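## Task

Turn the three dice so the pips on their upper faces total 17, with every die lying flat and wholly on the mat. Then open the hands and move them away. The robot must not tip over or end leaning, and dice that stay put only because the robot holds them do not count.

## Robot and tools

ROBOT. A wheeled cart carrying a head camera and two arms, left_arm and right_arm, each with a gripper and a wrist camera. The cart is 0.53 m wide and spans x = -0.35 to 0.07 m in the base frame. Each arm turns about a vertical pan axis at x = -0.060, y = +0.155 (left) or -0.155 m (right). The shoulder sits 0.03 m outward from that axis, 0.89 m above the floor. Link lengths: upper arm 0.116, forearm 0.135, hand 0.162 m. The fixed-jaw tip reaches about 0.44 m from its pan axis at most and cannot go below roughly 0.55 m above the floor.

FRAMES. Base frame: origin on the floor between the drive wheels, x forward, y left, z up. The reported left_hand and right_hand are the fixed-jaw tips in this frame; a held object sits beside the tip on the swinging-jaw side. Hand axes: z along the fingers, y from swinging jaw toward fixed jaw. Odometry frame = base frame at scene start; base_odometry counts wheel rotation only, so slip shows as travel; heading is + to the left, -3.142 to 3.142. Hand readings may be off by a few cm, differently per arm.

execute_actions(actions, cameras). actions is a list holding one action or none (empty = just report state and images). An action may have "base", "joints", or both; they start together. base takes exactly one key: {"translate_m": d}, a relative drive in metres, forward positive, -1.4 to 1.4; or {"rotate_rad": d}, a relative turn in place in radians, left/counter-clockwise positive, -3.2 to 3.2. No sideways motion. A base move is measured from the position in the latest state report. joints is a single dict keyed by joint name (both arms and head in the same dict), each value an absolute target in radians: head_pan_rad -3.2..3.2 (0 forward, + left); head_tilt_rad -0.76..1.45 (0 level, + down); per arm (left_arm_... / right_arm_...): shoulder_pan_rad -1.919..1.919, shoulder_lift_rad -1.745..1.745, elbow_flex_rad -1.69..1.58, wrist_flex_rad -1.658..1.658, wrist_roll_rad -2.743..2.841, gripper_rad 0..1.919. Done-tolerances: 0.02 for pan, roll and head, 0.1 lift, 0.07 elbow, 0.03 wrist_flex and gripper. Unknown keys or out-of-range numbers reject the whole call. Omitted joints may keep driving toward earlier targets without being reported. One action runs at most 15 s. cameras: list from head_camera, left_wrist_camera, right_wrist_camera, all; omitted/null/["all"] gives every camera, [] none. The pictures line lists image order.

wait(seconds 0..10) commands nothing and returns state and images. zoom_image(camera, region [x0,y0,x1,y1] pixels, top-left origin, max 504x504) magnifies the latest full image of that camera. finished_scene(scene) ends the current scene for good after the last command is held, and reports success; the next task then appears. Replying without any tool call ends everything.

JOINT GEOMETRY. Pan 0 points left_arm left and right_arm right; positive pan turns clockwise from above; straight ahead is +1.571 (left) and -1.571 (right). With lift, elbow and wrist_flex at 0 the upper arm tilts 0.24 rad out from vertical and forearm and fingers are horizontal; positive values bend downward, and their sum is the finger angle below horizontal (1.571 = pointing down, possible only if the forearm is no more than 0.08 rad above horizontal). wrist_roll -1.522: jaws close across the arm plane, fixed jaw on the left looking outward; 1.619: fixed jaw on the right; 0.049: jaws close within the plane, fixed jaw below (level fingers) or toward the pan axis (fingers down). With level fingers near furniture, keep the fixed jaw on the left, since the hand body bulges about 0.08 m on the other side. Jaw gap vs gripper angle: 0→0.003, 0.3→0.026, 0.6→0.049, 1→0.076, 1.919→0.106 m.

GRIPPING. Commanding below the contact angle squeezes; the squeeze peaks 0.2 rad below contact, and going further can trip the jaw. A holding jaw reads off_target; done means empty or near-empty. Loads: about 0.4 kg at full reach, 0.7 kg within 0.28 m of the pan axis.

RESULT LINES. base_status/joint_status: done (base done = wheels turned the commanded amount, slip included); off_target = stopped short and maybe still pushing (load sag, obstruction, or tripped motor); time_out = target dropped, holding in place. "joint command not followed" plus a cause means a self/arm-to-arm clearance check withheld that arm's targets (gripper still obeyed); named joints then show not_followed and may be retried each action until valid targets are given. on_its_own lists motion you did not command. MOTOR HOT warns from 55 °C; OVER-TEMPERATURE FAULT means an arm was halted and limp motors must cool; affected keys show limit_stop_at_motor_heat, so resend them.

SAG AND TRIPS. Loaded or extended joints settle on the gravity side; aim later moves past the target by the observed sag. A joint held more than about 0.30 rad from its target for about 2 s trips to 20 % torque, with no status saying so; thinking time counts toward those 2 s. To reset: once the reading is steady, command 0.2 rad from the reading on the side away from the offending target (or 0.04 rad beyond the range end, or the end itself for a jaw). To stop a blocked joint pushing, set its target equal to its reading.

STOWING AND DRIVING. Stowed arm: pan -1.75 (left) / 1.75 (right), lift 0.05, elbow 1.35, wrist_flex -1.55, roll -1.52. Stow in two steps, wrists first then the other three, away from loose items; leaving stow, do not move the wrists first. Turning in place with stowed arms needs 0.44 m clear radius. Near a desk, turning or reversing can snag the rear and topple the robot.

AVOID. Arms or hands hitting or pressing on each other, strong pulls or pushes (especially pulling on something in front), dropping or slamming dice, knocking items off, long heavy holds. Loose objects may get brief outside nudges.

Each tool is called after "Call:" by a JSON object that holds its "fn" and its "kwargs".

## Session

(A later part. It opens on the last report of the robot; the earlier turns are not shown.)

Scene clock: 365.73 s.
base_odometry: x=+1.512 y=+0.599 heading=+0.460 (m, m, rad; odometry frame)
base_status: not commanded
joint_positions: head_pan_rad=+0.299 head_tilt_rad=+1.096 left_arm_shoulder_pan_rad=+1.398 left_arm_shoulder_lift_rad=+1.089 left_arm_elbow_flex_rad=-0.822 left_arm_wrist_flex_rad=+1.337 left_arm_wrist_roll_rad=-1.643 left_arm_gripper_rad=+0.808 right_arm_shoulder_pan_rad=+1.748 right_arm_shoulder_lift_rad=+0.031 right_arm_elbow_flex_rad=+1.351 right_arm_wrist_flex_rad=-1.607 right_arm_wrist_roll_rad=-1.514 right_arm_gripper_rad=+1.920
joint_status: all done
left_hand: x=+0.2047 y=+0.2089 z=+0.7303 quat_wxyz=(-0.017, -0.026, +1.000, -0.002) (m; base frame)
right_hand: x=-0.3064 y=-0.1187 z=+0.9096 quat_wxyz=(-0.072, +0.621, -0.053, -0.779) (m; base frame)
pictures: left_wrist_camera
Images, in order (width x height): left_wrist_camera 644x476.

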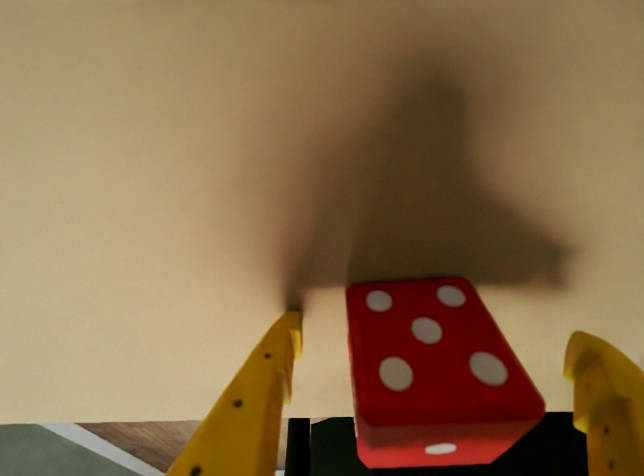

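Call:
{"fn": "execute_actions", "kwargs": {"actions": [{"joints": {"left_arm_gripper_rad": 0.2}}], "cameras": []}}

Call:
{"fn": "execute_actions", "kwargs": {"actions": [{"base": {"translate_m": -0.05}, "joints": {"left_arm_shoulder_lift_rad": 0.4, "left_arm_elbow_flex_rad": -0.3, "left_arm_wrist_flex_rad": 1.4}}], "cameras": []}}

Call:
{"fn": "execute_actions", "kwargs": {"actions": [{"base": {"rotate_rad": -0.3}, "joints": {"left_arm_shoulder_pan_rad": 1.88, "left_arm_wrist_roll_rad": -1.522, "left_arm_shoulder_lift_rad": 0.4, "left_arm_elbow_flex_rad": 0.4, "left_arm_wrist_flex_rad": -0.4}}], "cameras": []}}

Call:
{"fn": "execute_actions", "kwargs": {"actions": [{"joints": {"left_arm_shoulder_lift_rad": 0.7, "left_arm_elbow_flex_rad": 0.5, "left_arm_wrist_flex_rad": -0.95}}], "cameras": ["head_camera"]}}

Scene clock: 370.87 s.
base_odometry: x=+1.512 y=+0.599 heading=+0.460 (m, m, rad; odometry frame)
base_status: not commanded
joint_positions: head_pan_rad=+0.299 head_tilt_rad=+1.096 left_arm_shoulder_pan_rad=+1.398 left_arm_shoulder_lift_rad=+1.089 left_arm_elbow_flex_rad=-0.829 left_arm_wrist_flex_rad=+1.337 left_arm_wrist_roll_rad=-1.643 left_arm_gripper_rad=+0.365 right_arm_shoulder_pan_rad=+1.748 right_arm_shoulder_lift_rad=+0.031 right_arm_elbow_flex_rad=+1.351 right_arm_wrist_flex_rad=-1.605 right_arm_wrist_roll_rad=-1.514 right_arm_gripper_rad=+1.920
joint_status: left_arm_gripper_rad off_target (ended at +0.365, target +0.200)
left_hand: x=+0.2061 y=+0.2091 z=+0.7313 quat_wxyz=(-0.013, -0.026, +1.000, -0.002) (m; base frame)
right_hand: x=-0.3064 y=-0.1187 z=+0.9093 quat_wxyz=(-0.072, +0.622, -0.053, -0.778) (m; base frame)
pictures: none
No camera images: the call's "cameras" was empty. Leave "cameras" out to get every camera's image.

Scene clock: 372.10 s.
base_odometry: x=+1.467 y=+0.577 heading=+0.461 (m, m, rad; odometry frame)
base_status: done
joint_positions: head_pan_rad=+0.299 head_tilt_rad=+1.096 left_arm_shoulder_pan_rad=+1.398 left_arm_shoulder_lift_rad=+0.447 left_arm_elbow_flex_rad=-0.297 left_arm_wrist_flex_rad=+1.392 left_arm_wrist_roll_rad=-1.643 left_arm_gripper_rad=+0.365 right_arm_shoulder_pan_rad=+1.748 right_arm_shoulder_lift_rad=+0.031 right_arm_elbow_flex_rad=+1.351 right_arm_wrist_flex_rad=-1.605 right_arm_wrist_roll_rad=-1.514 right_arm_gripper_rad=+1.920
joint_status: all done
left_hand: x=+0.1788 y=+0.2044 z=+0.8078 quat_wxyz=(+0.014, -0.026, +1.000, +0.002) (m; base frame)
right_hand: x=-0.3064 y=-0.1187 z=+0.9093 quat_wxyz=(-0.072, +0.622, -0.053, -0.778) (m; base frame)
pictures: none
No camera images: the call's "cameras" was empty. Leave "cameras" out to get every camera's image.

Scene clock: 374.07 s.
base_odometry: x=+1.467 y=+0.577 heading=+0.163 (m, m, rad; odometry frame)
base_status: done
joint_positions: head_pan_rad=+0.299 head_tilt_rad=+1.096 left_arm_shoulder_pan_rad=+1.877 left_arm_shoulder_lift_rad=+0.426 left_arm_elbow_flex_rad=+0.407 left_arm_wrist_flex_rad=-0.382 left_arm_wrist_roll_rad=-1.528 left_arm_gripper_rad=+0.365 right_arm_shoulder_pan_rad=+1.748 right_arm_shoulder_lift_rad=+0.031 right_arm_elbow_flex_rad=+1.351 right_arm_wrist_flex_rad=-1.605 right_arm_wrist_roll_rad=-1.514 right_arm_gripper_rad=+1.920
joint_status: all done
left_hand: x=+0.2679 y=+0.0595 z=+0.8185 quat_wxyz=(+0.525, +0.132, +0.837, -0.079) (m; base frame)
right_hand: x=-0.3064 y=-0.1187 z=+0.9093 quat_wxyz=(-0.072, +0.622, -0.053, -0.778) (m; base frame)
pictures: none
No camera images: the call's "cameras" was empty. Leave "cameras" out to get every camera's image.

Scene clock: 375.23 s.
base_odometry: x=+1.467 y=+0.577 heading=+0.163 (m, m, rad; odometry frame)
base_status: not commanded
joint_positions: head_pan_rad=+0.299 head_tilt_rad=+1.096 left_arm_shoulder_pan_rad=+1.877 left_arm_shoulder_lift_rad=+0.714 left_arm_elbow_flex_rad=+0.502 left_arm_wrist_flex_rad=-0.933 left_arm_wrist_roll_rad=-1.528 left_arm_gripper_rad=+0.365 right_arm_shoulder_pan_rad=+1.748 right_arm_shoulder_lift_rad=+0.031 right_arm_elbow_flex_rad=+1.351 right_arm_wrist_flex_rad=-1.605 right_arm_wrist_roll_rad=-1.514 right_arm_gripper_rad=+1.920
joint_status: all done
left_hand: x=+0.2580 y=+0.0626 z=+0.7909 quat_wxyz=(+0.593, +0.124, +0.790, -0.090) (m; base frame)
right_hand: x=-0.3064 y=-0.1187 z=+0.9093 quat_wxyz=(-0.072, +0.622, -0.053, -0.778) (m; base frame)
pictures: head_camera
Images, in order (width x height): head_camera 644x476.

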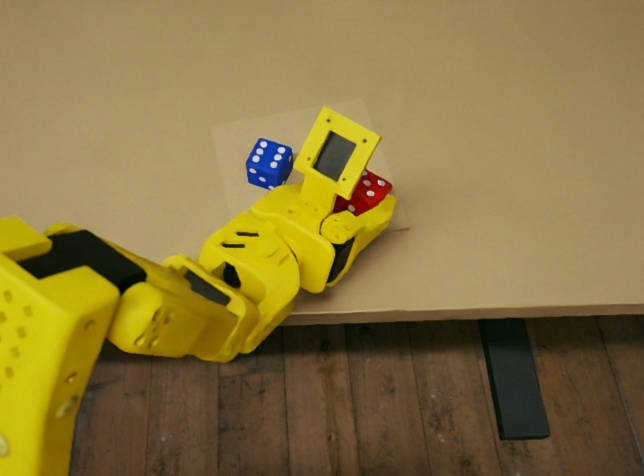

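Call:
{"fn": "execute_actions", "kwargs": {"actions": [{"base": {"translate_m": 0.03}, "joints": {"left_arm_shoulder_pan_rad": 1.8, "left_arm_shoulder_lift_rad": 1.0, "left_arm_elbow_flex_rad": 0.5, "left_arm_wrist_flex_rad": -1.22}}], "cameras": ["head_camera"]}}

Scene clock: 377.90 s.
base_odometry: x=+1.497 y=+0.582 heading=+0.162 (m, m, rad; odometry frame)
base_status: done
joint_positions: head_pan_rad=+0.299 head_tilt_rad=+1.096 left_arm_shoulder_pan_rad=+1.816 left_arm_shoulder_lift_rad=+0.951 left_arm_elbow_flex_rad=+0.487 left_arm_wrist_flex_rad=-1.226 left_arm_wrist_roll_rad=-1.528 left_arm_gripper_rad=+0.365 right_arm_shoulder_pan_rad=+1.748 right_arm_shoulder_lift_rad=+0.031 right_arm_elbow_flex_rad=+1.351 right_arm_wrist_flex_rad=-1.605 right_arm_wrist_roll_rad=-1.514 right_arm_gripper_rad=+1.920
joint_status: all done
left_hand: x=+0.2507 y=+0.0853 z=+0.7698 quat_wxyz=(+0.624, +0.097, +0.772, -0.075) (m; base frame)
right_hand: x=-0.3064 y=-0.1187 z=+0.9093 quat_wxyz=(-0.072, +0.622, -0.053, -0.778) (m; base frame)
pictures: head_camera
Images, in order (width x height): head_camera 644x476.

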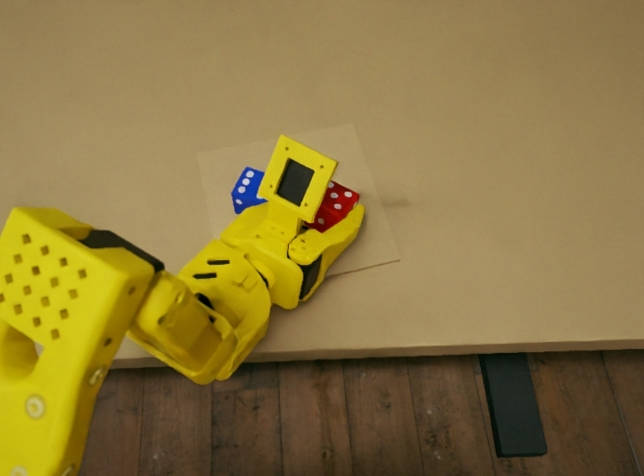

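Call:
{"fn": "execute_actions", "kwargs": {"actions": [{"joints": {"left_arm_gripper_rad": 1.0}}], "cameras": []}}

Call:
{"fn": "execute_actions", "kwargs": {"actions": [{"joints": {"left_arm_shoulder_lift_rad": 0.3, "left_arm_elbow_flex_rad": 0.4, "left_arm_wrist_flex_rad": -0.4}}], "cameras": []}}

Call:
{"fn": "execute_actions", "kwargs": {"actions": [{"joints": {"left_arm_shoulder_pan_rad": 0.6}}], "cameras": ["head_camera"]}}

Scene clock: 384.63 s.
base_odometry: x=+1.497 y=+0.582 heading=+0.162 (m, m, rad; odometry frame)
base_status: not commanded
joint_positions: head_pan_rad=+0.299 head_tilt_rad=+1.096 left_arm_shoulder_pan_rad=+1.805 left_arm_shoulder_lift_rad=+0.975 left_arm_elbow_flex_rad=+0.488 left_arm_wrist_flex_rad=-1.226 left_arm_wrist_roll_rad=-1.528 left_arm_gripper_rad=+0.990 right_arm_shoulder_pan_rad=+1.748 right_arm_shoulder_lift_rad=+0.031 right_arm_elbow_flex_rad=+1.351 right_arm_wrist_flex_rad=-1.605 right_arm_wrist_roll_rad=-1.514 right_arm_gripper_rad=+1.920
joint_status: all done
left_hand: x=+0.2481 y=+0.0895 z=+0.7625 quat_wxyz=(+0.614, +0.094, +0.780, -0.070) (m; base frame)
right_hand: x=-0.3064 y=-0.1187 z=+0.9093 quat_wxyz=(-0.072, +0.622, -0.053, -0.778) (m; base frame)
pictures: none
No camera images: the call's "cameras" was empty. Leave "cameras" out to get every camera's image.

Scene clock: 386.00 s.
base_odometry: x=+1.497 y=+0.582 heading=+0.162 (m, m, rad; odometry frame)
base_status: not commanded
joint_positions: head_pan_rad=+0.299 head_tilt_rad=+1.096 left_arm_shoulder_pan_rad=+1.805 left_arm_shoulder_lift_rad=+0.345 left_arm_elbow_flex_rad=+0.429 left_arm_wrist_flex_rad=-0.402 left_arm_wrist_roll_rad=-1.528 left_arm_gripper_rad=+0.992 right_arm_shoulder_pan_rad=+1.748 right_arm_shoulder_lift_rad=+0.031 right_arm_elbow_flex_rad=+1.351 right_arm_wrist_flex_rad=-1.607 right_arm_wrist_roll_rad=-1.514 right_arm_gripper_rad=+1.920
joint_status: all done
left_hand: x=+0.2769 y=+0.0826 z=+0.8416 quat_wxyz=(+0.561, +0.099, +0.819, -0.064) (m; base frame)
right_hand: x=-0.3064 y=-0.1187 z=+0.9096 quat_wxyz=(-0.072, +0.621, -0.053, -0.779) (m; base frame)
pictures: none
No camera images: the call's "cameras" was empty. Leave "cameras" out to get every camera's image.

Scene clock: 387.60 s.
base_odometry: x=+1.497 y=+0.582 heading=+0.162 (m, m, rad; odometry frame)
base_status: not commanded
joint_positions: head_pan_rad=+0.299 head_tilt_rad=+1.096 left_arm_shoulder_pan_rad=+0.610 left_arm_shoulder_lift_rad=+0.345 left_arm_elbow_flex_rad=+0.429 left_arm_wrist_flex_rad=-0.402 left_arm_wrist_roll_rad=-1.528 left_arm_gripper_rad=+0.992 right_arm_shoulder_pan_rad=+1.748 right_arm_shoulder_lift_rad=+0.031 right_arm_elbow_flex_rad=+1.351 right_arm_wrist_flex_rad=-1.607 right_arm_wrist_roll_rad=-1.514 right_arm_gripper_rad=+1.920
joint_status: all done
left_hand: x=+0.1310 y=+0.4418 z=+0.8416 quat_wxyz=(+0.500, -0.379, +0.733, +0.263) (m; base frame)
right_hand: x=-0.3064 y=-0.1187 z=+0.9096 quat_wxyz=(-0.072, +0.621, -0.053, -0.779) (m; base frame)
pictures: head_camera
Images, in order (width x height): head_camera 644x476.

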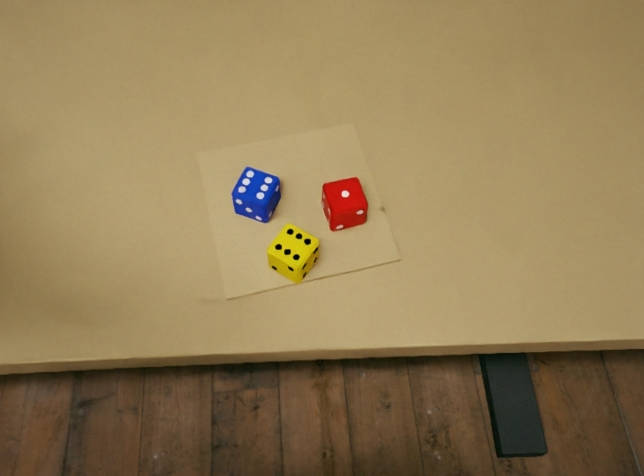

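Call:
{"fn": "execute_actions", "kwargs": {"actions": [{"joints": {"left_arm_shoulder_pan_rad": 1.74, "left_arm_wrist_roll_rad": -1.3, "left_arm_shoulder_lift_rad": 0.8, "left_arm_elbow_flex_rad": -0.7, "left_arm_wrist_flex_rad": 1.45, "left_arm_gripper_rad": 0.8}, "base": {"translate_m": 0.03}}], "cameras": ["left_wrist_camera"]}}

Scene clock: 392.93 s.
base_odometry: x=+1.527 y=+0.587 heading=+0.161 (m, m, rad; odometry frame)
base_status: done
joint_positions: head_pan_rad=+0.299 head_tilt_rad=+1.096 left_arm_shoulder_pan_rad=+1.731 left_arm_shoulder_lift_rad=+0.820 left_arm_elbow_flex_rad=-0.665 left_arm_wrist_flex_rad=+1.443 left_arm_wrist_roll_rad=-1.307 left_arm_gripper_rad=+0.808 right_arm_shoulder_pan_rad=+1.748 right_arm_shoulder_lift_rad=+0.031 right_arm_elbow_flex_rad=+1.351 right_arm_wrist_flex_rad=-1.607 right_arm_wrist_roll_rad=-1.514 right_arm_gripper_rad=+1.920
joint_status: all done
left_hand: x=+0.1975 y=+0.1209 z=+0.7742 quat_wxyz=(-0.013, -0.027, +1.000, +0.003) (m; base frame)
right_hand: x=-0.3064 y=-0.1187 z=+0.9096 quat_wxyz=(-0.072, +0.621, -0.053, -0.779) (m; base frame)
pictures: left_wrist_camera
Images, in order (width x height): left_wrist_camera 644x476.

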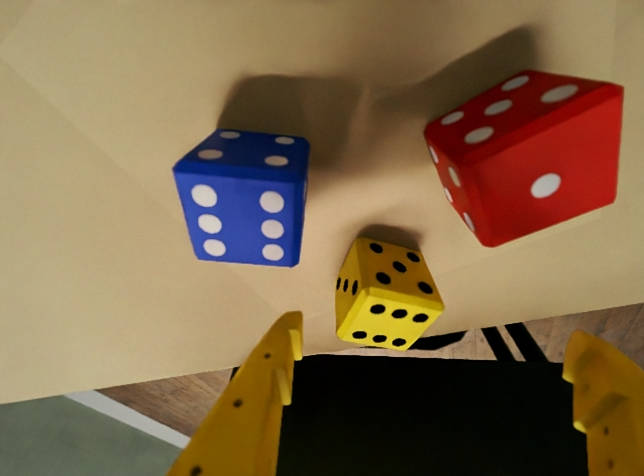

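Call:
{"fn": "execute_actions", "kwargs": {"actions": [{"joints": {"left_arm_shoulder_pan_rad": 1.9, "left_arm_wrist_roll_rad": -0.8}, "base": {"translate_m": 0.03}}], "cameras": ["left_wrist_camera"]}}

Scene clock: 399.20 s.
base_odometry: x=+1.558 y=+0.592 heading=+0.160 (m, m, rad; odometry frame)
base_status: done
joint_positions: head_pan_rad=+0.299 head_tilt_rad=+1.096 left_arm_shoulder_pan_rad=+1.889 left_arm_shoulder_lift_rad=+0.820 left_arm_elbow_flex_rad=-0.667 left_arm_wrist_flex_rad=+1.443 left_arm_wrist_roll_rad=-0.809 left_arm_gripper_rad=+0.808 right_arm_shoulder_pan_rad=+1.748 right_arm_shoulder_lift_rad=+0.031 right_arm_elbow_flex_rad=+1.351 right_arm_wrist_flex_rad=-1.605 right_arm_wrist_roll_rad=-1.514 right_arm_gripper_rad=+1.920
joint_status: all done
left_hand: x=+0.1853 y=+0.0801 z=+0.7745 quat_wxyz=(-0.011, -0.196, +0.981, +0.006) (m; base frame)
right_hand: x=-0.3064 y=-0.1187 z=+0.9093 quat_wxyz=(-0.072, +0.622, -0.053, -0.778) (m; base frame)
pictures: left_wrist_camera
Images, in order (width x height): left_wrist_camera 644x476.

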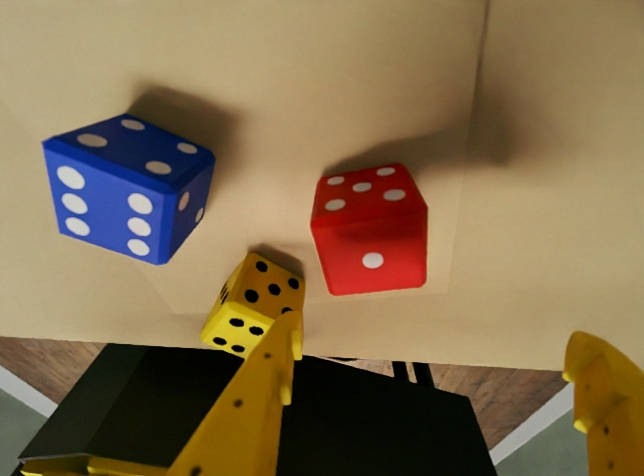

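Call:
{"fn": "execute_actions", "kwargs": {"actions": [{"joints": {"left_arm_wrist_roll_rad": -0.7, "left_arm_shoulder_lift_rad": 1.1, "left_arm_elbow_flex_rad": -0.85, "left_arm_wrist_flex_rad": 1.2}}], "cameras": ["left_wrist_camera"]}}

Scene clock: 403.67 s.
base_odometry: x=+1.558 y=+0.592 heading=+0.160 (m, m, rad; odometry frame)
base_status: not commanded
joint_positions: head_pan_rad=+0.299 head_tilt_rad=+1.096 left_arm_shoulder_pan_rad=+1.889 left_arm_shoulder_lift_rad=+1.007 left_arm_elbow_flex_rad=-0.880 left_arm_wrist_flex_rad=+1.201 left_arm_wrist_roll_rad=-0.708 left_arm_gripper_rad=+0.808 right_arm_shoulder_pan_rad=+1.748 right_arm_shoulder_lift_rad=+0.031 right_arm_elbow_flex_rad=+1.351 right_arm_wrist_flex_rad=-1.605 right_arm_wrist_roll_rad=-1.514 right_arm_gripper_rad=+1.920
joint_status: all done
left_hand: x=+0.2340 y=+0.0634 z=+0.7612 quat_wxyz=(+0.102, -0.244, +0.962, -0.065) (m; base frame)
right_hand: x=-0.3064 y=-0.1187 z=+0.9093 quat_wxyz=(-0.072, +0.622, -0.053, -0.778) (m; base frame)
pictures: left_wrist_camera
Images, in order (width x height): left_wrist_camera 644x476.

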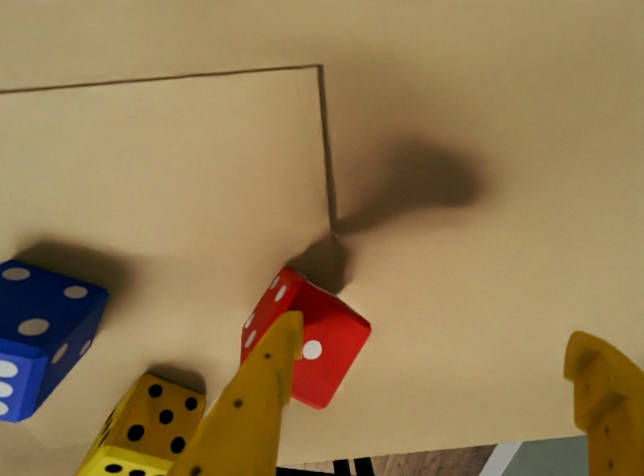

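Call:
{"fn": "execute_actions", "kwargs": {"actions": [{"joints": {"left_arm_shoulder_pan_rad": 1.78, "left_arm_shoulder_lift_rad": 0.8, "left_arm_elbow_flex_rad": -0.7, "left_arm_wrist_flex_rad": 1.4}}], "cameras": ["left_wrist_camera"]}}

Scene clock: 408.60 s.
base_odometry: x=+1.558 y=+0.592 heading=+0.160 (m, m, rad; odometry frame)
base_status: not commanded
joint_positions: head_pan_rad=+0.299 head_tilt_rad=+1.096 left_arm_shoulder_pan_rad=+1.790 left_arm_shoulder_lift_rad=+0.852 left_arm_elbow_flex_rad=-0.697 left_arm_wrist_flex_rad=+1.392 left_arm_wrist_roll_rad=-0.708 left_arm_gripper_rad=+0.808 right_arm_shoulder_pan_rad=+1.748 right_arm_shoulder_lift_rad=+0.031 right_arm_elbow_flex_rad=+1.351 right_arm_wrist_flex_rad=-1.605 right_arm_wrist_roll_rad=-1.514 right_arm_gripper_rad=+1.920
joint_status: all done
left_hand: x=+0.2003 y=+0.1023 z=+0.7707 quat_wxyz=(+0.010, -0.293, +0.956, -0.006) (m; base frame)
right_hand: x=-0.3064 y=-0.1187 z=+0.9093 quat_wxyz=(-0.072, +0.622, -0.053, -0.778) (m; base frame)
pictures: left_wrist_camera
Images, in order (width x height): left_wrist_camera 644x476.

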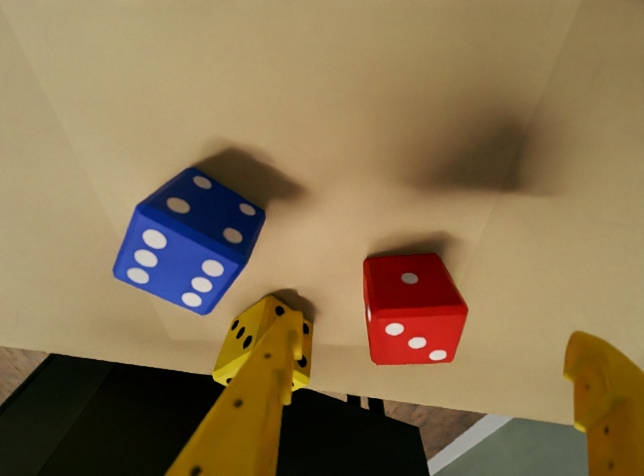

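Call:
{"fn": "execute_actions", "kwargs": {"actions": [{"joints": {"left_arm_wrist_roll_rad": 0.87}}], "cameras": ["left_wrist_camera"]}}

Scene clock: 413.70 s.
base_odometry: x=+1.558 y=+0.592 heading=+0.160 (m, m, rad; odometry frame)
base_status: not commanded
joint_positions: head_pan_rad=+0.299 head_tilt_rad=+1.096 left_arm_shoulder_pan_rad=+1.790 left_arm_shoulder_lift_rad=+0.852 left_arm_elbow_flex_rad=-0.697 left_arm_wrist_flex_rad=+1.392 left_arm_wrist_roll_rad=+0.863 left_arm_gripper_rad=+0.808 right_arm_shoulder_pan_rad=+1.748 right_arm_shoulder_lift_rad=+0.031 right_arm_elbow_flex_rad=+1.351 right_arm_wrist_flex_rad=-1.605 right_arm_wrist_roll_rad=-1.514 right_arm_gripper_rad=+1.920
joint_status: all done
left_hand: x=+0.1985 y=+0.0913 z=+0.7707 quat_wxyz=(+0.003, -0.883, +0.468, -0.011) (m; base frame)
right_hand: x=-0.3064 y=-0.1187 z=+0.9093 quat_wxyz=(-0.072, +0.622, -0.053, -0.778) (m; base frame)
pictures: left_wrist_camera
Images, in order (width x height): left_wrist_camera 644x476.

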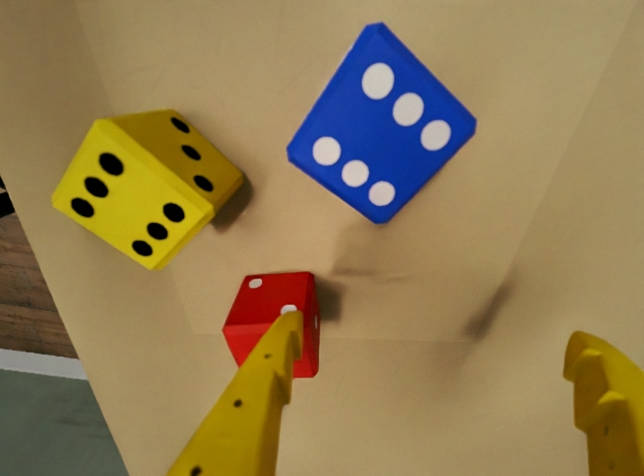

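Call:
{"fn": "execute_actions", "kwargs": {"actions": [{"joints": {"left_arm_wrist_roll_rad": -2.27}}], "cameras": ["left_wrist_camera"]}}

Scene clock: 418.97 s.
base_odometry: x=+1.558 y=+0.592 heading=+0.160 (m, m, rad; odometry frame)
base_status: not commanded
joint_positions: head_pan_rad=+0.299 head_tilt_rad=+1.096 left_arm_shoulder_pan_rad=+1.790 left_arm_shoulder_lift_rad=+0.852 left_arm_elbow_flex_rad=-0.697 left_arm_wrist_flex_rad=+1.392 left_arm_wrist_roll_rad=-2.263 left_arm_gripper_rad=+0.808 right_arm_shoulder_pan_rad=+1.748 right_arm_shoulder_lift_rad=+0.031 right_arm_elbow_flex_rad=+1.351 right_arm_wrist_flex_rad=-1.607 right_arm_wrist_roll_rad=-1.514 right_arm_gripper_rad=+1.920
joint_status: all done
left_hand: x=+0.2112 y=+0.1006 z=+0.7709 quat_wxyz=(+0.011, +0.462, +0.887, +0.003) (m; base frame)
right_hand: x=-0.3064 y=-0.1187 z=+0.9096 quat_wxyz=(-0.072, +0.621, -0.053, -0.779) (m; base frame)
pictures: left_wrist_camera
Images, in order (width x height): left_wrist_camera 644x476.

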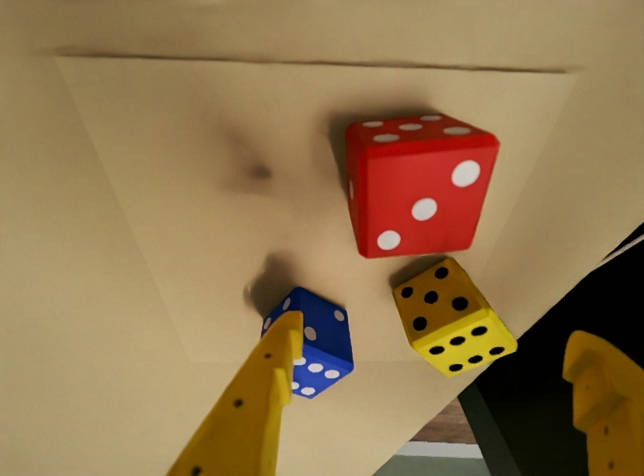

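Call:
{"fn": "execute_actions", "kwargs": {"actions": [{"joints": {"left_arm_shoulder_pan_rad": 1.9, "left_arm_wrist_roll_rad": -2.15, "left_arm_shoulder_lift_rad": 0.95, "left_arm_elbow_flex_rad": -0.8, "left_arm_wrist_flex_rad": 1.3, "left_arm_gripper_rad": 0.65}}], "cameras": ["left_wrist_camera"]}}

Scene clock: 423.90 s.
base_odometry: x=+1.558 y=+0.592 heading=+0.160 (m, m, rad; odometry frame)
base_status: not commanded
joint_positions: head_pan_rad=+0.299 head_tilt_rad=+1.096 left_arm_shoulder_pan_rad=+1.891 left_arm_shoulder_lift_rad=+0.969 left_arm_elbow_flex_rad=-0.763 left_arm_wrist_flex_rad=+1.308 left_arm_wrist_roll_rad=-2.157 left_arm_gripper_rad=+0.658 right_arm_shoulder_pan_rad=+1.748 right_arm_shoulder_lift_rad=+0.031 right_arm_elbow_flex_rad=+1.351 right_arm_wrist_flex_rad=-1.605 right_arm_wrist_roll_rad=-1.514 right_arm_gripper_rad=+1.920
joint_status: all done
left_hand: x=+0.2133 y=+0.0711 z=+0.7522 quat_wxyz=(+0.028, +0.459, +0.888, +0.004) (m; base frame)
right_hand: x=-0.3064 y=-0.1187 z=+0.9093 quat_wxyz=(-0.072, +0.622, -0.053, -0.778) (m; base frame)
pictures: left_wrist_camera
Images, in order (width x height): left_wrist_camera 644x476.

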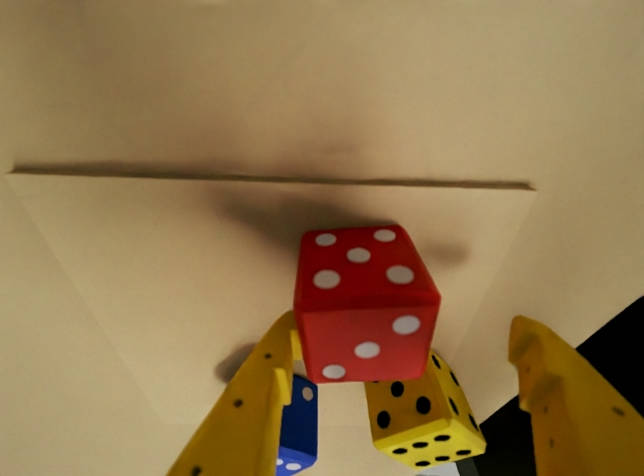

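Call:
{"fn": "execute_actions", "kwargs": {"actions": [{"joints": {"left_arm_shoulder_pan_rad": 1.86, "left_arm_wrist_flex_rad": 1.2}}], "cameras": []}}

Call:
{"fn": "execute_actions", "kwargs": {"actions": [{"joints": {"left_arm_shoulder_lift_rad": 1.08, "left_arm_wrist_flex_rad": 1.12}}], "cameras": ["left_wrist_camera"]}}

Scene clock: 429.63 s.
base_odometry: x=+1.558 y=+0.592 heading=+0.160 (m, m, rad; odometry frame)
base_status: not commanded
joint_positions: head_pan_rad=+0.299 head_tilt_rad=+1.096 left_arm_shoulder_pan_rad=+1.869 left_arm_shoulder_lift_rad=+0.971 left_arm_elbow_flex_rad=-0.763 left_arm_wrist_flex_rad=+1.208 left_arm_wrist_roll_rad=-2.157 left_arm_gripper_rad=+0.658 right_arm_shoulder_pan_rad=+1.748 right_arm_shoulder_lift_rad=+0.031 right_arm_elbow_flex_rad=+1.351 right_arm_wrist_flex_rad=-1.605 right_arm_wrist_roll_rad=-1.514 right_arm_gripper_rad=+1.920
joint_status: all done
left_hand: x=+0.2300 y=+0.0724 z=+0.7539 quat_wxyz=(+0.076, +0.449, +0.890, +0.013) (m; base frame)
right_hand: x=-0.3064 y=-0.1187 z=+0.9093 quat_wxyz=(-0.072, +0.622, -0.053, -0.778) (m; base frame)
pictures: none
No camera images: the call's "cameras" was empty. Leave "cameras" out to get every camera's image.

Scene clock: 430.37 s.
base_odometry: x=+1.558 y=+0.592 heading=+0.160 (m, m, rad; odometry frame)
base_status: not commanded
joint_positions: head_pan_rad=+0.299 head_tilt_rad=+1.096 left_arm_shoulder_pan_rad=+1.869 left_arm_shoulder_lift_rad=+1.070 left_arm_elbow_flex_rad=-0.789 left_arm_wrist_flex_rad=+1.135 left_arm_wrist_roll_rad=-2.157 left_arm_gripper_rad=+0.658 right_arm_shoulder_pan_rad=+1.748 right_arm_shoulder_lift_rad=+0.031 right_arm_elbow_flex_rad=+1.351 right_arm_wrist_flex_rad=-1.605 right_arm_wrist_roll_rad=-1.514 right_arm_gripper_rad=+1.920
joint_status: all done
left_hand: x=+0.2314 y=+0.0719 z=+0.7332 quat_wxyz=(+0.076, +0.449, +0.890, +0.013) (m; base frame)
right_hand: x=-0.3064 y=-0.1187 z=+0.9093 quat_wxyz=(-0.072, +0.622, -0.053, -0.778) (m; base frame)
pictures: left_wrist_camera
Images, in order (width x height): left_wrist_camera 644x476.

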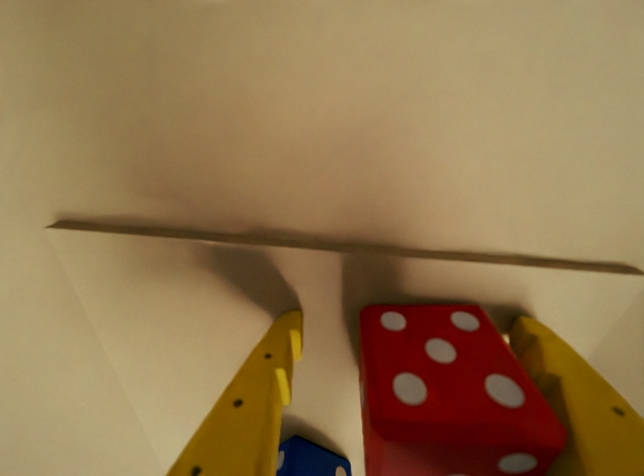

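Call:
{"fn": "execute_actions", "kwargs": {"actions": [{"joints": {"left_arm_gripper_rad": 0.2}}], "cameras": ["left_wrist_camera"]}}

Scene clock: 433.37 s.
base_odometry: x=+1.558 y=+0.592 heading=+0.160 (m, m, rad; odometry frame)
base_status: not commanded
joint_positions: head_pan_rad=+0.299 head_tilt_rad=+1.096 left_arm_shoulder_pan_rad=+1.869 left_arm_shoulder_lift_rad=+1.070 left_arm_elbow_flex_rad=-0.799 left_arm_wrist_flex_rad=+1.135 left_arm_wrist_roll_rad=-2.157 left_arm_gripper_rad=+0.368 right_arm_shoulder_pan_rad=+1.748 right_arm_shoulder_lift_rad=+0.031 right_arm_elbow_flex_rad=+1.351 right_arm_wrist_flex_rad=-1.605 right_arm_wrist_roll_rad=-1.514 right_arm_gripper_rad=+1.920
joint_status: left_arm_gripper_rad off_target (ended at +0.368, target +0.200)
left_hand: x=+0.2331 y=+0.0714 z=+0.7346 quat_wxyz=(+0.081, +0.449, +0.890, +0.014) (m; base frame)
right_hand: x=-0.3064 y=-0.1187 z=+0.9093 quat_wxyz=(-0.072, +0.622, -0.053, -0.778) (m; base frame)
pictures: left_wrist_camera
Images, in order (width x height): left_wrist_camera 644x476.

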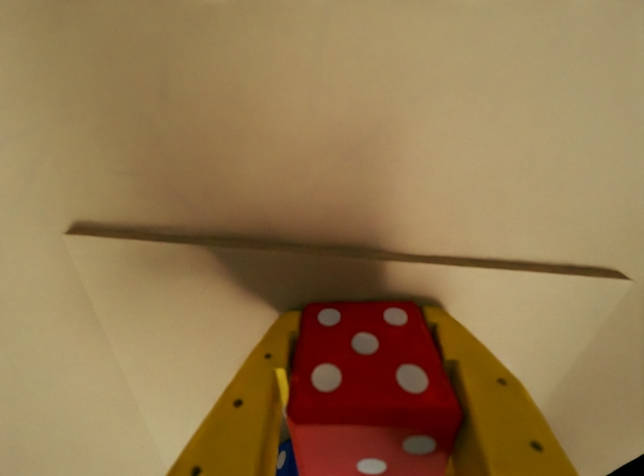

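Call:
{"fn": "execute_actions", "kwargs": {"actions": [{"base": {"translate_m": -0.1}, "joints": {"left_arm_shoulder_lift_rad": 0.4, "left_arm_elbow_flex_rad": -0.3, "left_arm_wrist_flex_rad": 1.4}}], "cameras": []}}

Call:
{"fn": "execute_actions", "kwargs": {"actions": [{"base": {"rotate_rad": -0.35}, "joints": {"left_arm_shoulder_pan_rad": 1.6, "left_arm_wrist_roll_rad": -1.522, "left_arm_shoulder_lift_rad": 0.4, "left_arm_elbow_flex_rad": 0.4, "left_arm_wrist_flex_rad": -0.4}}], "cameras": []}}

Call:
{"fn": "execute_actions", "kwargs": {"actions": [{"joints": {"left_arm_shoulder_lift_rad": 0.7, "left_arm_elbow_flex_rad": 0.5, "left_arm_wrist_flex_rad": -0.95}}], "cameras": ["head_camera"]}}

Scene clock: 440.43 s.
base_odometry: x=+1.459 y=+0.576 heading=+0.160 (m, m, rad; odometry frame)
base_status: done
joint_positions: head_pan_rad=+0.299 head_tilt_rad=+1.096 left_arm_shoulder_pan_rad=+1.868 left_arm_shoulder_lift_rad=+0.447 left_arm_elbow_flex_rad=-0.299 left_arm_wrist_flex_rad=+1.392 left_arm_wrist_roll_rad=-2.156 left_arm_gripper_rad=+0.368 right_arm_shoulder_pan_rad=+1.748 right_arm_shoulder_lift_rad=+0.031 right_arm_elbow_flex_rad=+1.351 right_arm_wrist_flex_rad=-1.605 right_arm_wrist_roll_rad=-1.514 right_arm_gripper_rad=+1.920
joint_status: all done
left_hand: x=+0.1788 y=+0.0885 z=+0.8082 quat_wxyz=(+0.015, +0.449, +0.894, +0.002) (m; base frame)
right_hand: x=-0.3064 y=-0.1187 z=+0.9093 quat_wxyz=(-0.072, +0.622, -0.053, -0.778) (m; base frame)
pictures: none
No camera images: the call's "cameras" was empty. Leave "cameras" out to get every camera's image.

Scene clock: 442.40 s.
base_odometry: x=+1.458 y=+0.576 heading=-0.189 (m, m, rad; odometry frame)
base_status: done
joint_positions: head_pan_rad=+0.299 head_tilt_rad=+1.096 left_arm_shoulder_pan_rad=+1.610 left_arm_shoulder_lift_rad=+0.415 left_arm_elbow_flex_rad=+0.404 left_arm_wrist_flex_rad=-0.384 left_arm_wrist_roll_rad=-1.530 left_arm_gripper_rad=+0.365 right_arm_shoulder_pan_rad=+1.748 right_arm_shoulder_lift_rad=+0.031 right_arm_elbow_flex_rad=+1.351 right_arm_wrist_flex_rad=-1.607 right_arm_wrist_roll_rad=-1.514 right_arm_gripper_rad=+1.920
joint_status: all done
left_hand: x=+0.2829 y=+0.1493 z=+0.8228 quat_wxyz=(+0.538, +0.020, +0.843, -0.008) (m; base frame)
right_hand: x=-0.3064 y=-0.1187 z=+0.9096 quat_wxyz=(-0.072, +0.621, -0.053, -0.779) (m; base frame)
pictures: none
No camera images: the call's "cameras" was empty. Leave "cameras" out to get every camera's image.

Scene clock: 443.57 s.
base_odometry: x=+1.458 y=+0.576 heading=-0.189 (m, m, rad; odometry frame)
base_status: not commanded
joint_positions: head_pan_rad=+0.299 head_tilt_rad=+1.096 left_arm_shoulder_pan_rad=+1.610 left_arm_shoulder_lift_rad=+0.716 left_arm_elbow_flex_rad=+0.502 left_arm_wrist_flex_rad=-0.932 left_arm_wrist_roll_rad=-1.530 left_arm_gripper_rad=+0.365 right_arm_shoulder_pan_rad=+1.748 right_arm_shoulder_lift_rad=+0.031 right_arm_elbow_flex_rad=+1.351 right_arm_wrist_flex_rad=-1.607 right_arm_wrist_roll_rad=-1.514 right_arm_gripper_rad=+1.920
joint_status: all done
left_hand: x=+0.2709 y=+0.1497 z=+0.7902 quat_wxyz=(+0.599, +0.019, +0.801, -0.009) (m; base frame)
right_hand: x=-0.3064 y=-0.1187 z=+0.9096 quat_wxyz=(-0.072, +0.621, -0.053, -0.779) (m; base frame)
pictures: head_camera
Images, in order (width x height): head_camera 644x476.

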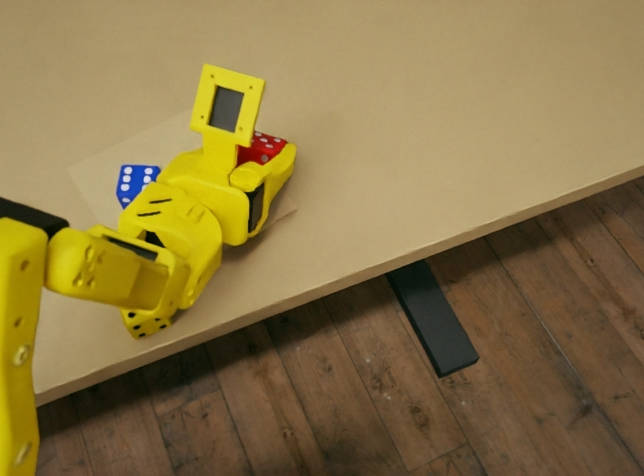

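Call:
{"fn": "execute_actions", "kwargs": {"actions": [{"joints": {"left_arm_shoulder_pan_rad": 1.52, "left_arm_shoulder_lift_rad": 1.03, "left_arm_elbow_flex_rad": 0.5, "left_arm_wrist_flex_rad": -1.22}}], "cameras": ["head_camera"]}}

Scene clock: 448.67 s.
base_odometry: x=+1.458 y=+0.576 heading=-0.189 (m, m, rad; odometry frame)
base_status: not commanded
joint_positions: head_pan_rad=+0.299 head_tilt_rad=+1.096 left_arm_shoulder_pan_rad=+1.530 left_arm_shoulder_lift_rad=+0.997 left_arm_elbow_flex_rad=+0.493 left_arm_wrist_flex_rad=-1.225 left_arm_wrist_roll_rad=-1.530 left_arm_gripper_rad=+0.365 right_arm_shoulder_pan_rad=+1.748 right_arm_shoulder_lift_rad=+0.031 right_arm_elbow_flex_rad=+1.351 right_arm_wrist_flex_rad=-1.605 right_arm_wrist_roll_rad=-1.514 right_arm_gripper_rad=+1.920
joint_status: all done
left_hand: x=+0.2506 y=+0.1753 z=+0.7554 quat_wxyz=(+0.607, -0.013, +0.794, +0.015) (m; base frame)
right_hand: x=-0.3064 y=-0.1187 z=+0.9093 quat_wxyz=(-0.072, +0.622, -0.053, -0.778) (m; base frame)
pictures: head_camera
Images, in order (width x height): head_camera 644x476.

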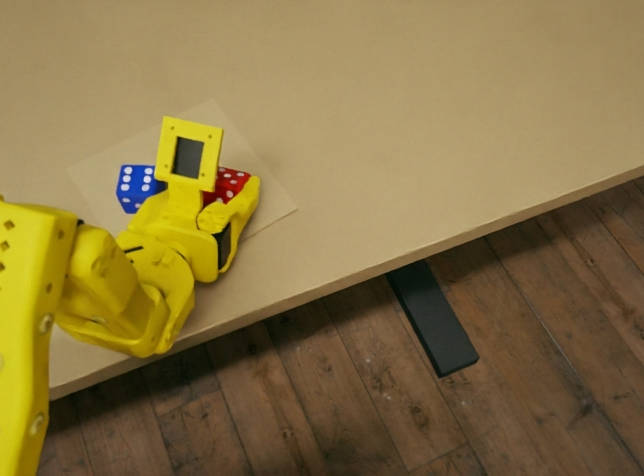

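Call:
{"fn": "execute_actions", "kwargs": {"actions": [{"joints": {"left_arm_gripper_rad": 1.0}}], "cameras": []}}

Call:
{"fn": "execute_actions", "kwargs": {"actions": [{"joints": {"left_arm_shoulder_lift_rad": 0.3, "left_arm_elbow_flex_rad": 0.4, "left_arm_wrist_flex_rad": -0.4}}], "cameras": []}}

Call:
{"fn": "execute_actions", "kwargs": {"actions": [{"joints": {"left_arm_shoulder_pan_rad": 0.3, "head_pan_rad": 0.6}}], "cameras": ["head_camera"]}}

Scene clock: 453.33 s.
base_odometry: x=+1.458 y=+0.576 heading=-0.189 (m, m, rad; odometry frame)
base_status: not commanded
joint_positions: head_pan_rad=+0.299 head_tilt_rad=+1.096 left_arm_shoulder_pan_rad=+1.530 left_arm_shoulder_lift_rad=+1.041 left_arm_elbow_flex_rad=+0.498 left_arm_wrist_flex_rad=-1.222 left_arm_wrist_roll_rad=-1.530 left_arm_gripper_rad=+0.990 right_arm_shoulder_pan_rad=+1.748 right_arm_shoulder_lift_rad=+0.031 right_arm_elbow_flex_rad=+1.351 right_arm_wrist_flex_rad=-1.605 right_arm_wrist_roll_rad=-1.514 right_arm_gripper_rad=+1.920
joint_status: all done
left_hand: x=+0.2431 y=+0.1750 z=+0.7418 quat_wxyz=(+0.586, -0.013, +0.810, +0.014) (m; base frame)
right_hand: x=-0.3064 y=-0.1187 z=+0.9093 quat_wxyz=(-0.072, +0.622, -0.053, -0.778) (m; base frame)
pictures: none
No camera images: the call's "cameras" was empty. Leave "cameras" out to get every camera's image.

Scene clock: 454.70 s.
base_odometry: x=+1.458 y=+0.576 heading=-0.189 (m, m, rad; odometry frame)
base_status: not commanded
joint_positions: head_pan_rad=+0.299 head_tilt_rad=+1.096 left_arm_shoulder_pan_rad=+1.530 left_arm_shoulder_lift_rad=+0.345 left_arm_elbow_flex_rad=+0.427 left_arm_wrist_flex_rad=-0.402 left_arm_wrist_roll_rad=-1.530 left_arm_gripper_rad=+0.992 right_arm_shoulder_pan_rad=+1.748 right_arm_shoulder_lift_rad=+0.031 right_arm_elbow_flex_rad=+1.351 right_arm_wrist_flex_rad=-1.605 right_arm_wrist_roll_rad=-1.514 right_arm_gripper_rad=+1.920
joint_status: all done
left_hand: x=+0.2841 y=+0.1767 z=+0.8420 quat_wxyz=(+0.565, -0.014, +0.825, +0.014) (m; base frame)
right_hand: x=-0.3064 y=-0.1187 z=+0.9093 quat_wxyz=(-0.072, +0.622, -0.053, -0.778) (m; base frame)
pictures: none
No camera images: the call's "cameras" was empty. Leave "cameras" out to get every camera's image.

Scene clock: 456.33 s.
base_odometry: x=+1.458 y=+0.576 heading=-0.189 (m, m, rad; odometry frame)
base_status: not commanded
joint_positions: head_pan_rad=+0.590 head_tilt_rad=+1.096 left_arm_shoulder_pan_rad=+0.309 left_arm_shoulder_lift_rad=+0.345 left_arm_elbow_flex_rad=+0.427 left_arm_wrist_flex_rad=-0.402 left_arm_wrist_roll_rad=-1.530 left_arm_gripper_rad=+0.992 right_arm_shoulder_pan_rad=+1.748 right_arm_shoulder_lift_rad=+0.031 right_arm_elbow_flex_rad=+1.351 right_arm_wrist_flex_rad=-1.607 right_arm_wrist_roll_rad=-1.514 right_arm_gripper_rad=+1.920
joint_status: all done
left_hand: x=+0.0376 y=+0.4857 z=+0.8420 quat_wxyz=(+0.455, -0.484, +0.668, +0.335) (m; base frame)
right_hand: x=-0.3064 y=-0.1187 z=+0.9096 quat_wxyz=(-0.072, +0.621, -0.053, -0.779) (m; base frame)
pictures: head_camera
Images, in order (width x height): head_camera 644x476.

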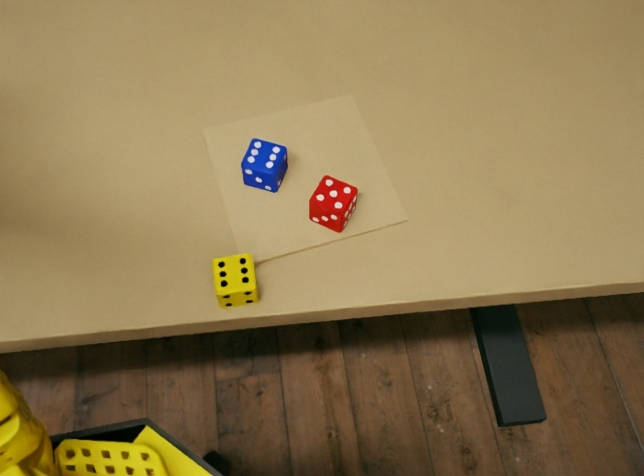

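Call:
{"fn": "execute_actions", "kwargs": {"actions": [{"joints": {"left_arm_shoulder_pan_rad": 1.3, "left_arm_wrist_roll_rad": 1.35, "left_arm_shoulder_lift_rad": 0.2, "left_arm_elbow_flex_rad": 0.1, "left_arm_wrist_flex_rad": 1.27, "left_arm_gripper_rad": 0.8}}], "cameras": ["left_wrist_camera"]}}

Scene clock: 463.53 s.
base_odometry: x=+1.458 y=+0.576 heading=-0.189 (m, m, rad; odometry frame)
base_status: not commanded
joint_positions: head_pan_rad=+0.590 head_tilt_rad=+1.096 left_arm_shoulder_pan_rad=+1.289 left_arm_shoulder_lift_rad=+0.237 left_arm_elbow_flex_rad=+0.133 left_arm_wrist_flex_rad=+1.262 left_arm_wrist_roll_rad=+1.342 left_arm_gripper_rad=+0.808 right_arm_shoulder_pan_rad=+1.748 right_arm_shoulder_lift_rad=+0.031 right_arm_elbow_flex_rad=+1.351 right_arm_wrist_flex_rad=-1.605 right_arm_wrist_roll_rad=-1.514 right_arm_gripper_rad=+1.920
joint_status: all done
left_hand: x=+0.1343 y=+0.2030 z=+0.7928 quat_wxyz=(-0.008, -1.000, -0.002, +0.029) (m; base frame)
right_hand: x=-0.3064 y=-0.1187 z=+0.9093 quat_wxyz=(-0.072, +0.622, -0.053, -0.778) (m; base frame)
pictures: left_wrist_camera
Images, in order (width x height): left_wrist_camera 644x476.

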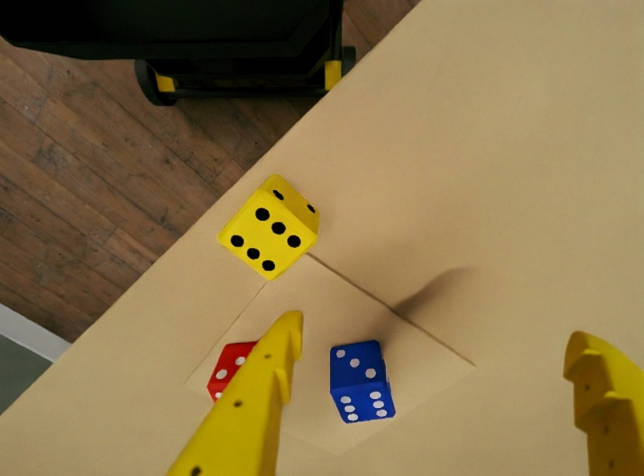

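Call:
{"fn": "execute_actions", "kwargs": {"actions": [{"joints": {"left_arm_shoulder_pan_rad": 1.5, "left_arm_wrist_roll_rad": 0.85, "left_arm_shoulder_lift_rad": 0.25, "left_arm_elbow_flex_rad": 0.4, "left_arm_wrist_flex_rad": 0.92}}], "cameras": ["left_wrist_camera"]}}

Scene clock: 467.93 s.
base_odometry: x=+1.458 y=+0.576 heading=-0.189 (m, m, rad; odometry frame)
base_status: not commanded
joint_positions: head_pan_rad=+0.590 head_tilt_rad=+1.096 left_arm_shoulder_pan_rad=+1.490 left_arm_shoulder_lift_rad=+0.259 left_arm_elbow_flex_rad=+0.401 left_arm_wrist_flex_rad=+0.926 left_arm_wrist_roll_rad=+0.859 left_arm_gripper_rad=+0.808 right_arm_shoulder_pan_rad=+1.748 right_arm_shoulder_lift_rad=+0.031 right_arm_elbow_flex_rad=+1.351 right_arm_wrist_flex_rad=-1.605 right_arm_wrist_roll_rad=-1.514 right_arm_gripper_rad=+1.920
joint_status: all done
left_hand: x=+0.1282 y=+0.1641 z=+0.7566 quat_wxyz=(-0.003, -0.943, +0.334, +0.007) (m; base frame)
right_hand: x=-0.3064 y=-0.1187 z=+0.9093 quat_wxyz=(-0.072, +0.622, -0.053, -0.778) (m; base frame)
pictures: left_wrist_camera
Images, in order (width x height): left_wrist_camera 644x476.

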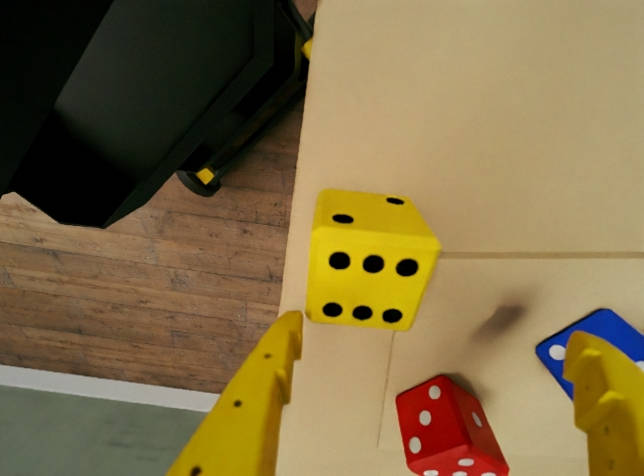

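Call:
{"fn": "execute_actions", "kwargs": {"actions": [{"joints": {"left_arm_shoulder_pan_rad": 1.48, "left_arm_shoulder_lift_rad": 0.36, "left_arm_elbow_flex_rad": 0.5, "left_arm_wrist_flex_rad": 0.72, "left_arm_gripper_rad": 0.65}}], "cameras": ["left_wrist_camera"]}}

Scene clock: 472.67 s.
base_odometry: x=+1.458 y=+0.576 heading=-0.189 (m, m, rad; odometry frame)
base_status: not commanded
joint_positions: head_pan_rad=+0.590 head_tilt_rad=+1.096 left_arm_shoulder_pan_rad=+1.490 left_arm_shoulder_lift_rad=+0.366 left_arm_elbow_flex_rad=+0.501 left_arm_wrist_flex_rad=+0.727 left_arm_wrist_roll_rad=+0.859 left_arm_gripper_rad=+0.658 right_arm_shoulder_pan_rad=+1.748 right_arm_shoulder_lift_rad=+0.031 right_arm_elbow_flex_rad=+1.351 right_arm_wrist_flex_rad=-1.605 right_arm_wrist_roll_rad=-1.514 right_arm_gripper_rad=+1.920
joint_status: all done
left_hand: x=+0.1191 y=+0.1634 z=+0.7292 quat_wxyz=(-0.005, -0.943, +0.334, +0.010) (m; base frame)
right_hand: x=-0.3064 y=-0.1187 z=+0.9093 quat_wxyz=(-0.072, +0.622, -0.053, -0.778) (m; base frame)
pictures: left_wrist_camera
Images, in order (width x height): left_wrist_camera 644x476.

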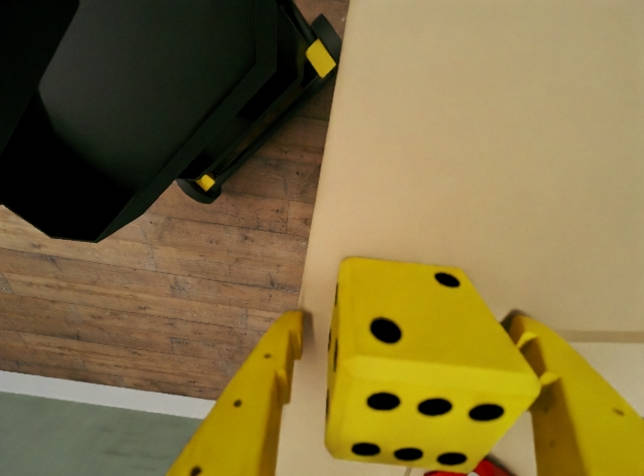

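Call:
{"fn": "execute_actions", "kwargs": {"actions": [{"joints": {"left_arm_gripper_rad": 0.2}}], "cameras": []}}

Call:
{"fn": "execute_actions", "kwargs": {"actions": [{"joints": {"left_arm_shoulder_lift_rad": 0.3, "left_arm_elbow_flex_rad": 0.1, "left_arm_wrist_flex_rad": 1.17}}], "cameras": []}}

Call:
{"fn": "execute_actions", "kwargs": {"actions": [{"joints": {"left_arm_shoulder_lift_rad": 0.6, "left_arm_elbow_flex_rad": -0.02, "left_arm_wrist_flex_rad": 0.98}}], "cameras": ["left_wrist_camera"]}}

Scene clock: 477.50 s.
base_odometry: x=+1.458 y=+0.576 heading=-0.189 (m, m, rad; odometry frame)
base_status: not commanded
joint_positions: head_pan_rad=+0.590 head_tilt_rad=+1.096 left_arm_shoulder_pan_rad=+1.484 left_arm_shoulder_lift_rad=+0.360 left_arm_elbow_flex_rad=+0.499 left_arm_wrist_flex_rad=+0.722 left_arm_wrist_roll_rad=+0.859 left_arm_gripper_rad=+0.366 right_arm_shoulder_pan_rad=+1.748 right_arm_shoulder_lift_rad=+0.031 right_arm_elbow_flex_rad=+1.351 right_arm_wrist_flex_rad=-1.605 right_arm_wrist_roll_rad=-1.514 right_arm_gripper_rad=+1.920
joint_status: left_arm_gripper_rad off_target (ended at +0.366, target +0.200)
left_hand: x=+0.1212 y=+0.1646 z=+0.7303 quat_wxyz=(-0.002, -0.944, +0.331, +0.005) (m; base frame)
right_hand: x=-0.3064 y=-0.1187 z=+0.9093 quat_wxyz=(-0.072, +0.622, -0.053, -0.778) (m; base frame)
pictures: none
No camera images: the call's "cameras" was empty. Leave "cameras" out to get every camera's image.

Scene clock: 478.60 s.
base_odometry: x=+1.458 y=+0.576 heading=-0.189 (m, m, rad; odometry frame)
base_status: not commanded
joint_positions: head_pan_rad=+0.590 head_tilt_rad=+1.096 left_arm_shoulder_pan_rad=+1.483 left_arm_shoulder_lift_rad=+0.340 left_arm_elbow_flex_rad=+0.134 left_arm_wrist_flex_rad=+1.161 left_arm_wrist_roll_rad=+0.859 left_arm_gripper_rad=+0.366 right_arm_shoulder_pan_rad=+1.748 right_arm_shoulder_lift_rad=+0.031 right_arm_elbow_flex_rad=+1.351 right_arm_wrist_flex_rad=-1.605 right_arm_wrist_roll_rad=-1.514 right_arm_gripper_rad=+1.920
joint_status: all done
left_hand: x=+0.1409 y=+0.1667 z=+0.7740 quat_wxyz=(-0.013, -0.943, +0.330, +0.029) (m; base frame)
right_hand: x=-0.3064 y=-0.1187 z=+0.9093 quat_wxyz=(-0.072, +0.622, -0.053, -0.778) (m; base frame)
pictures: none
No camera images: the call's "cameras" was empty. Leave "cameras" out to get every camera's image.

Scene clock: 479.50 s.
base_odometry: x=+1.458 y=+0.576 heading=-0.189 (m, m, rad; odometry frame)
base_status: not commanded
joint_positions: head_pan_rad=+0.590 head_tilt_rad=+1.096 left_arm_shoulder_pan_rad=+1.483 left_arm_shoulder_lift_rad=+0.609 left_arm_elbow_flex_rad=+0.007 left_arm_wrist_flex_rad=+0.989 left_arm_wrist_roll_rad=+0.859 left_arm_gripper_rad=+0.366 right_arm_shoulder_pan_rad=+1.748 right_arm_shoulder_lift_rad=+0.031 right_arm_elbow_flex_rad=+1.351 right_arm_wrist_flex_rad=-1.605 right_arm_wrist_roll_rad=-1.514 right_arm_gripper_rad=+1.920
joint_status: all done
left_hand: x=+0.1599 y=+0.1683 z=+0.7365 quat_wxyz=(-0.007, -0.944, +0.330, +0.015) (m; base frame)
right_hand: x=-0.3064 y=-0.1187 z=+0.9093 quat_wxyz=(-0.072, +0.622, -0.053, -0.778) (m; base frame)
pictures: left_wrist_camera
Images, in order (width x height): left_wrist_camera 644x476.

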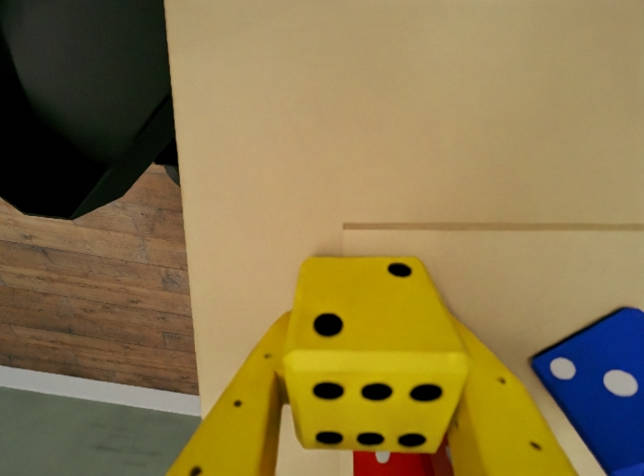

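Call:
{"fn": "execute_actions", "kwargs": {"actions": [{"joints": {"left_arm_shoulder_pan_rad": 1.42, "left_arm_shoulder_lift_rad": 0.68, "left_arm_elbow_flex_rad": -0.15, "left_arm_wrist_flex_rad": 1.03}}], "cameras": ["left_wrist_camera"]}}

Scene clock: 482.37 s.
base_odometry: x=+1.458 y=+0.576 heading=-0.189 (m, m, rad; odometry frame)
base_status: not commanded
joint_positions: head_pan_rad=+0.590 head_tilt_rad=+1.096 left_arm_shoulder_pan_rad=+1.434 left_arm_shoulder_lift_rad=+0.682 left_arm_elbow_flex_rad=-0.124 left_arm_wrist_flex_rad=+1.026 left_arm_wrist_roll_rad=+0.859 left_arm_gripper_rad=+0.366 right_arm_shoulder_pan_rad=+1.748 right_arm_shoulder_lift_rad=+0.031 right_arm_elbow_flex_rad=+1.351 right_arm_wrist_flex_rad=-1.605 right_arm_wrist_roll_rad=-1.514 right_arm_gripper_rad=+1.920
joint_status: all done
left_hand: x=+0.1715 y=+0.1808 z=+0.7362 quat_wxyz=(-0.003, -0.952, +0.307, +0.006) (m; base frame)
right_hand: x=-0.3064 y=-0.1187 z=+0.9093 quat_wxyz=(-0.072, +0.622, -0.053, -0.778) (m; base frame)
pictures: left_wrist_camera
Images, in order (width x height): left_wrist_camera 644x476.

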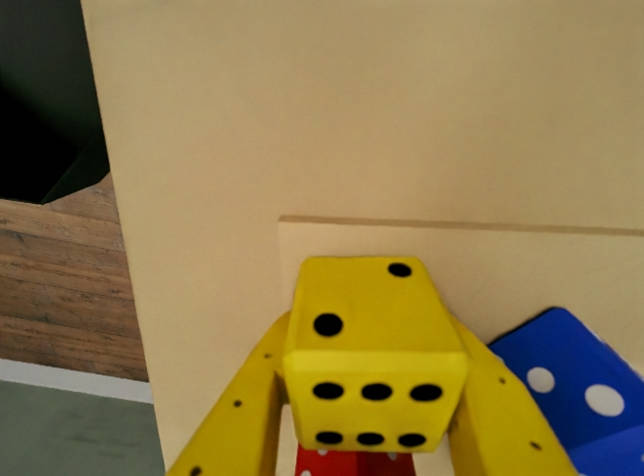

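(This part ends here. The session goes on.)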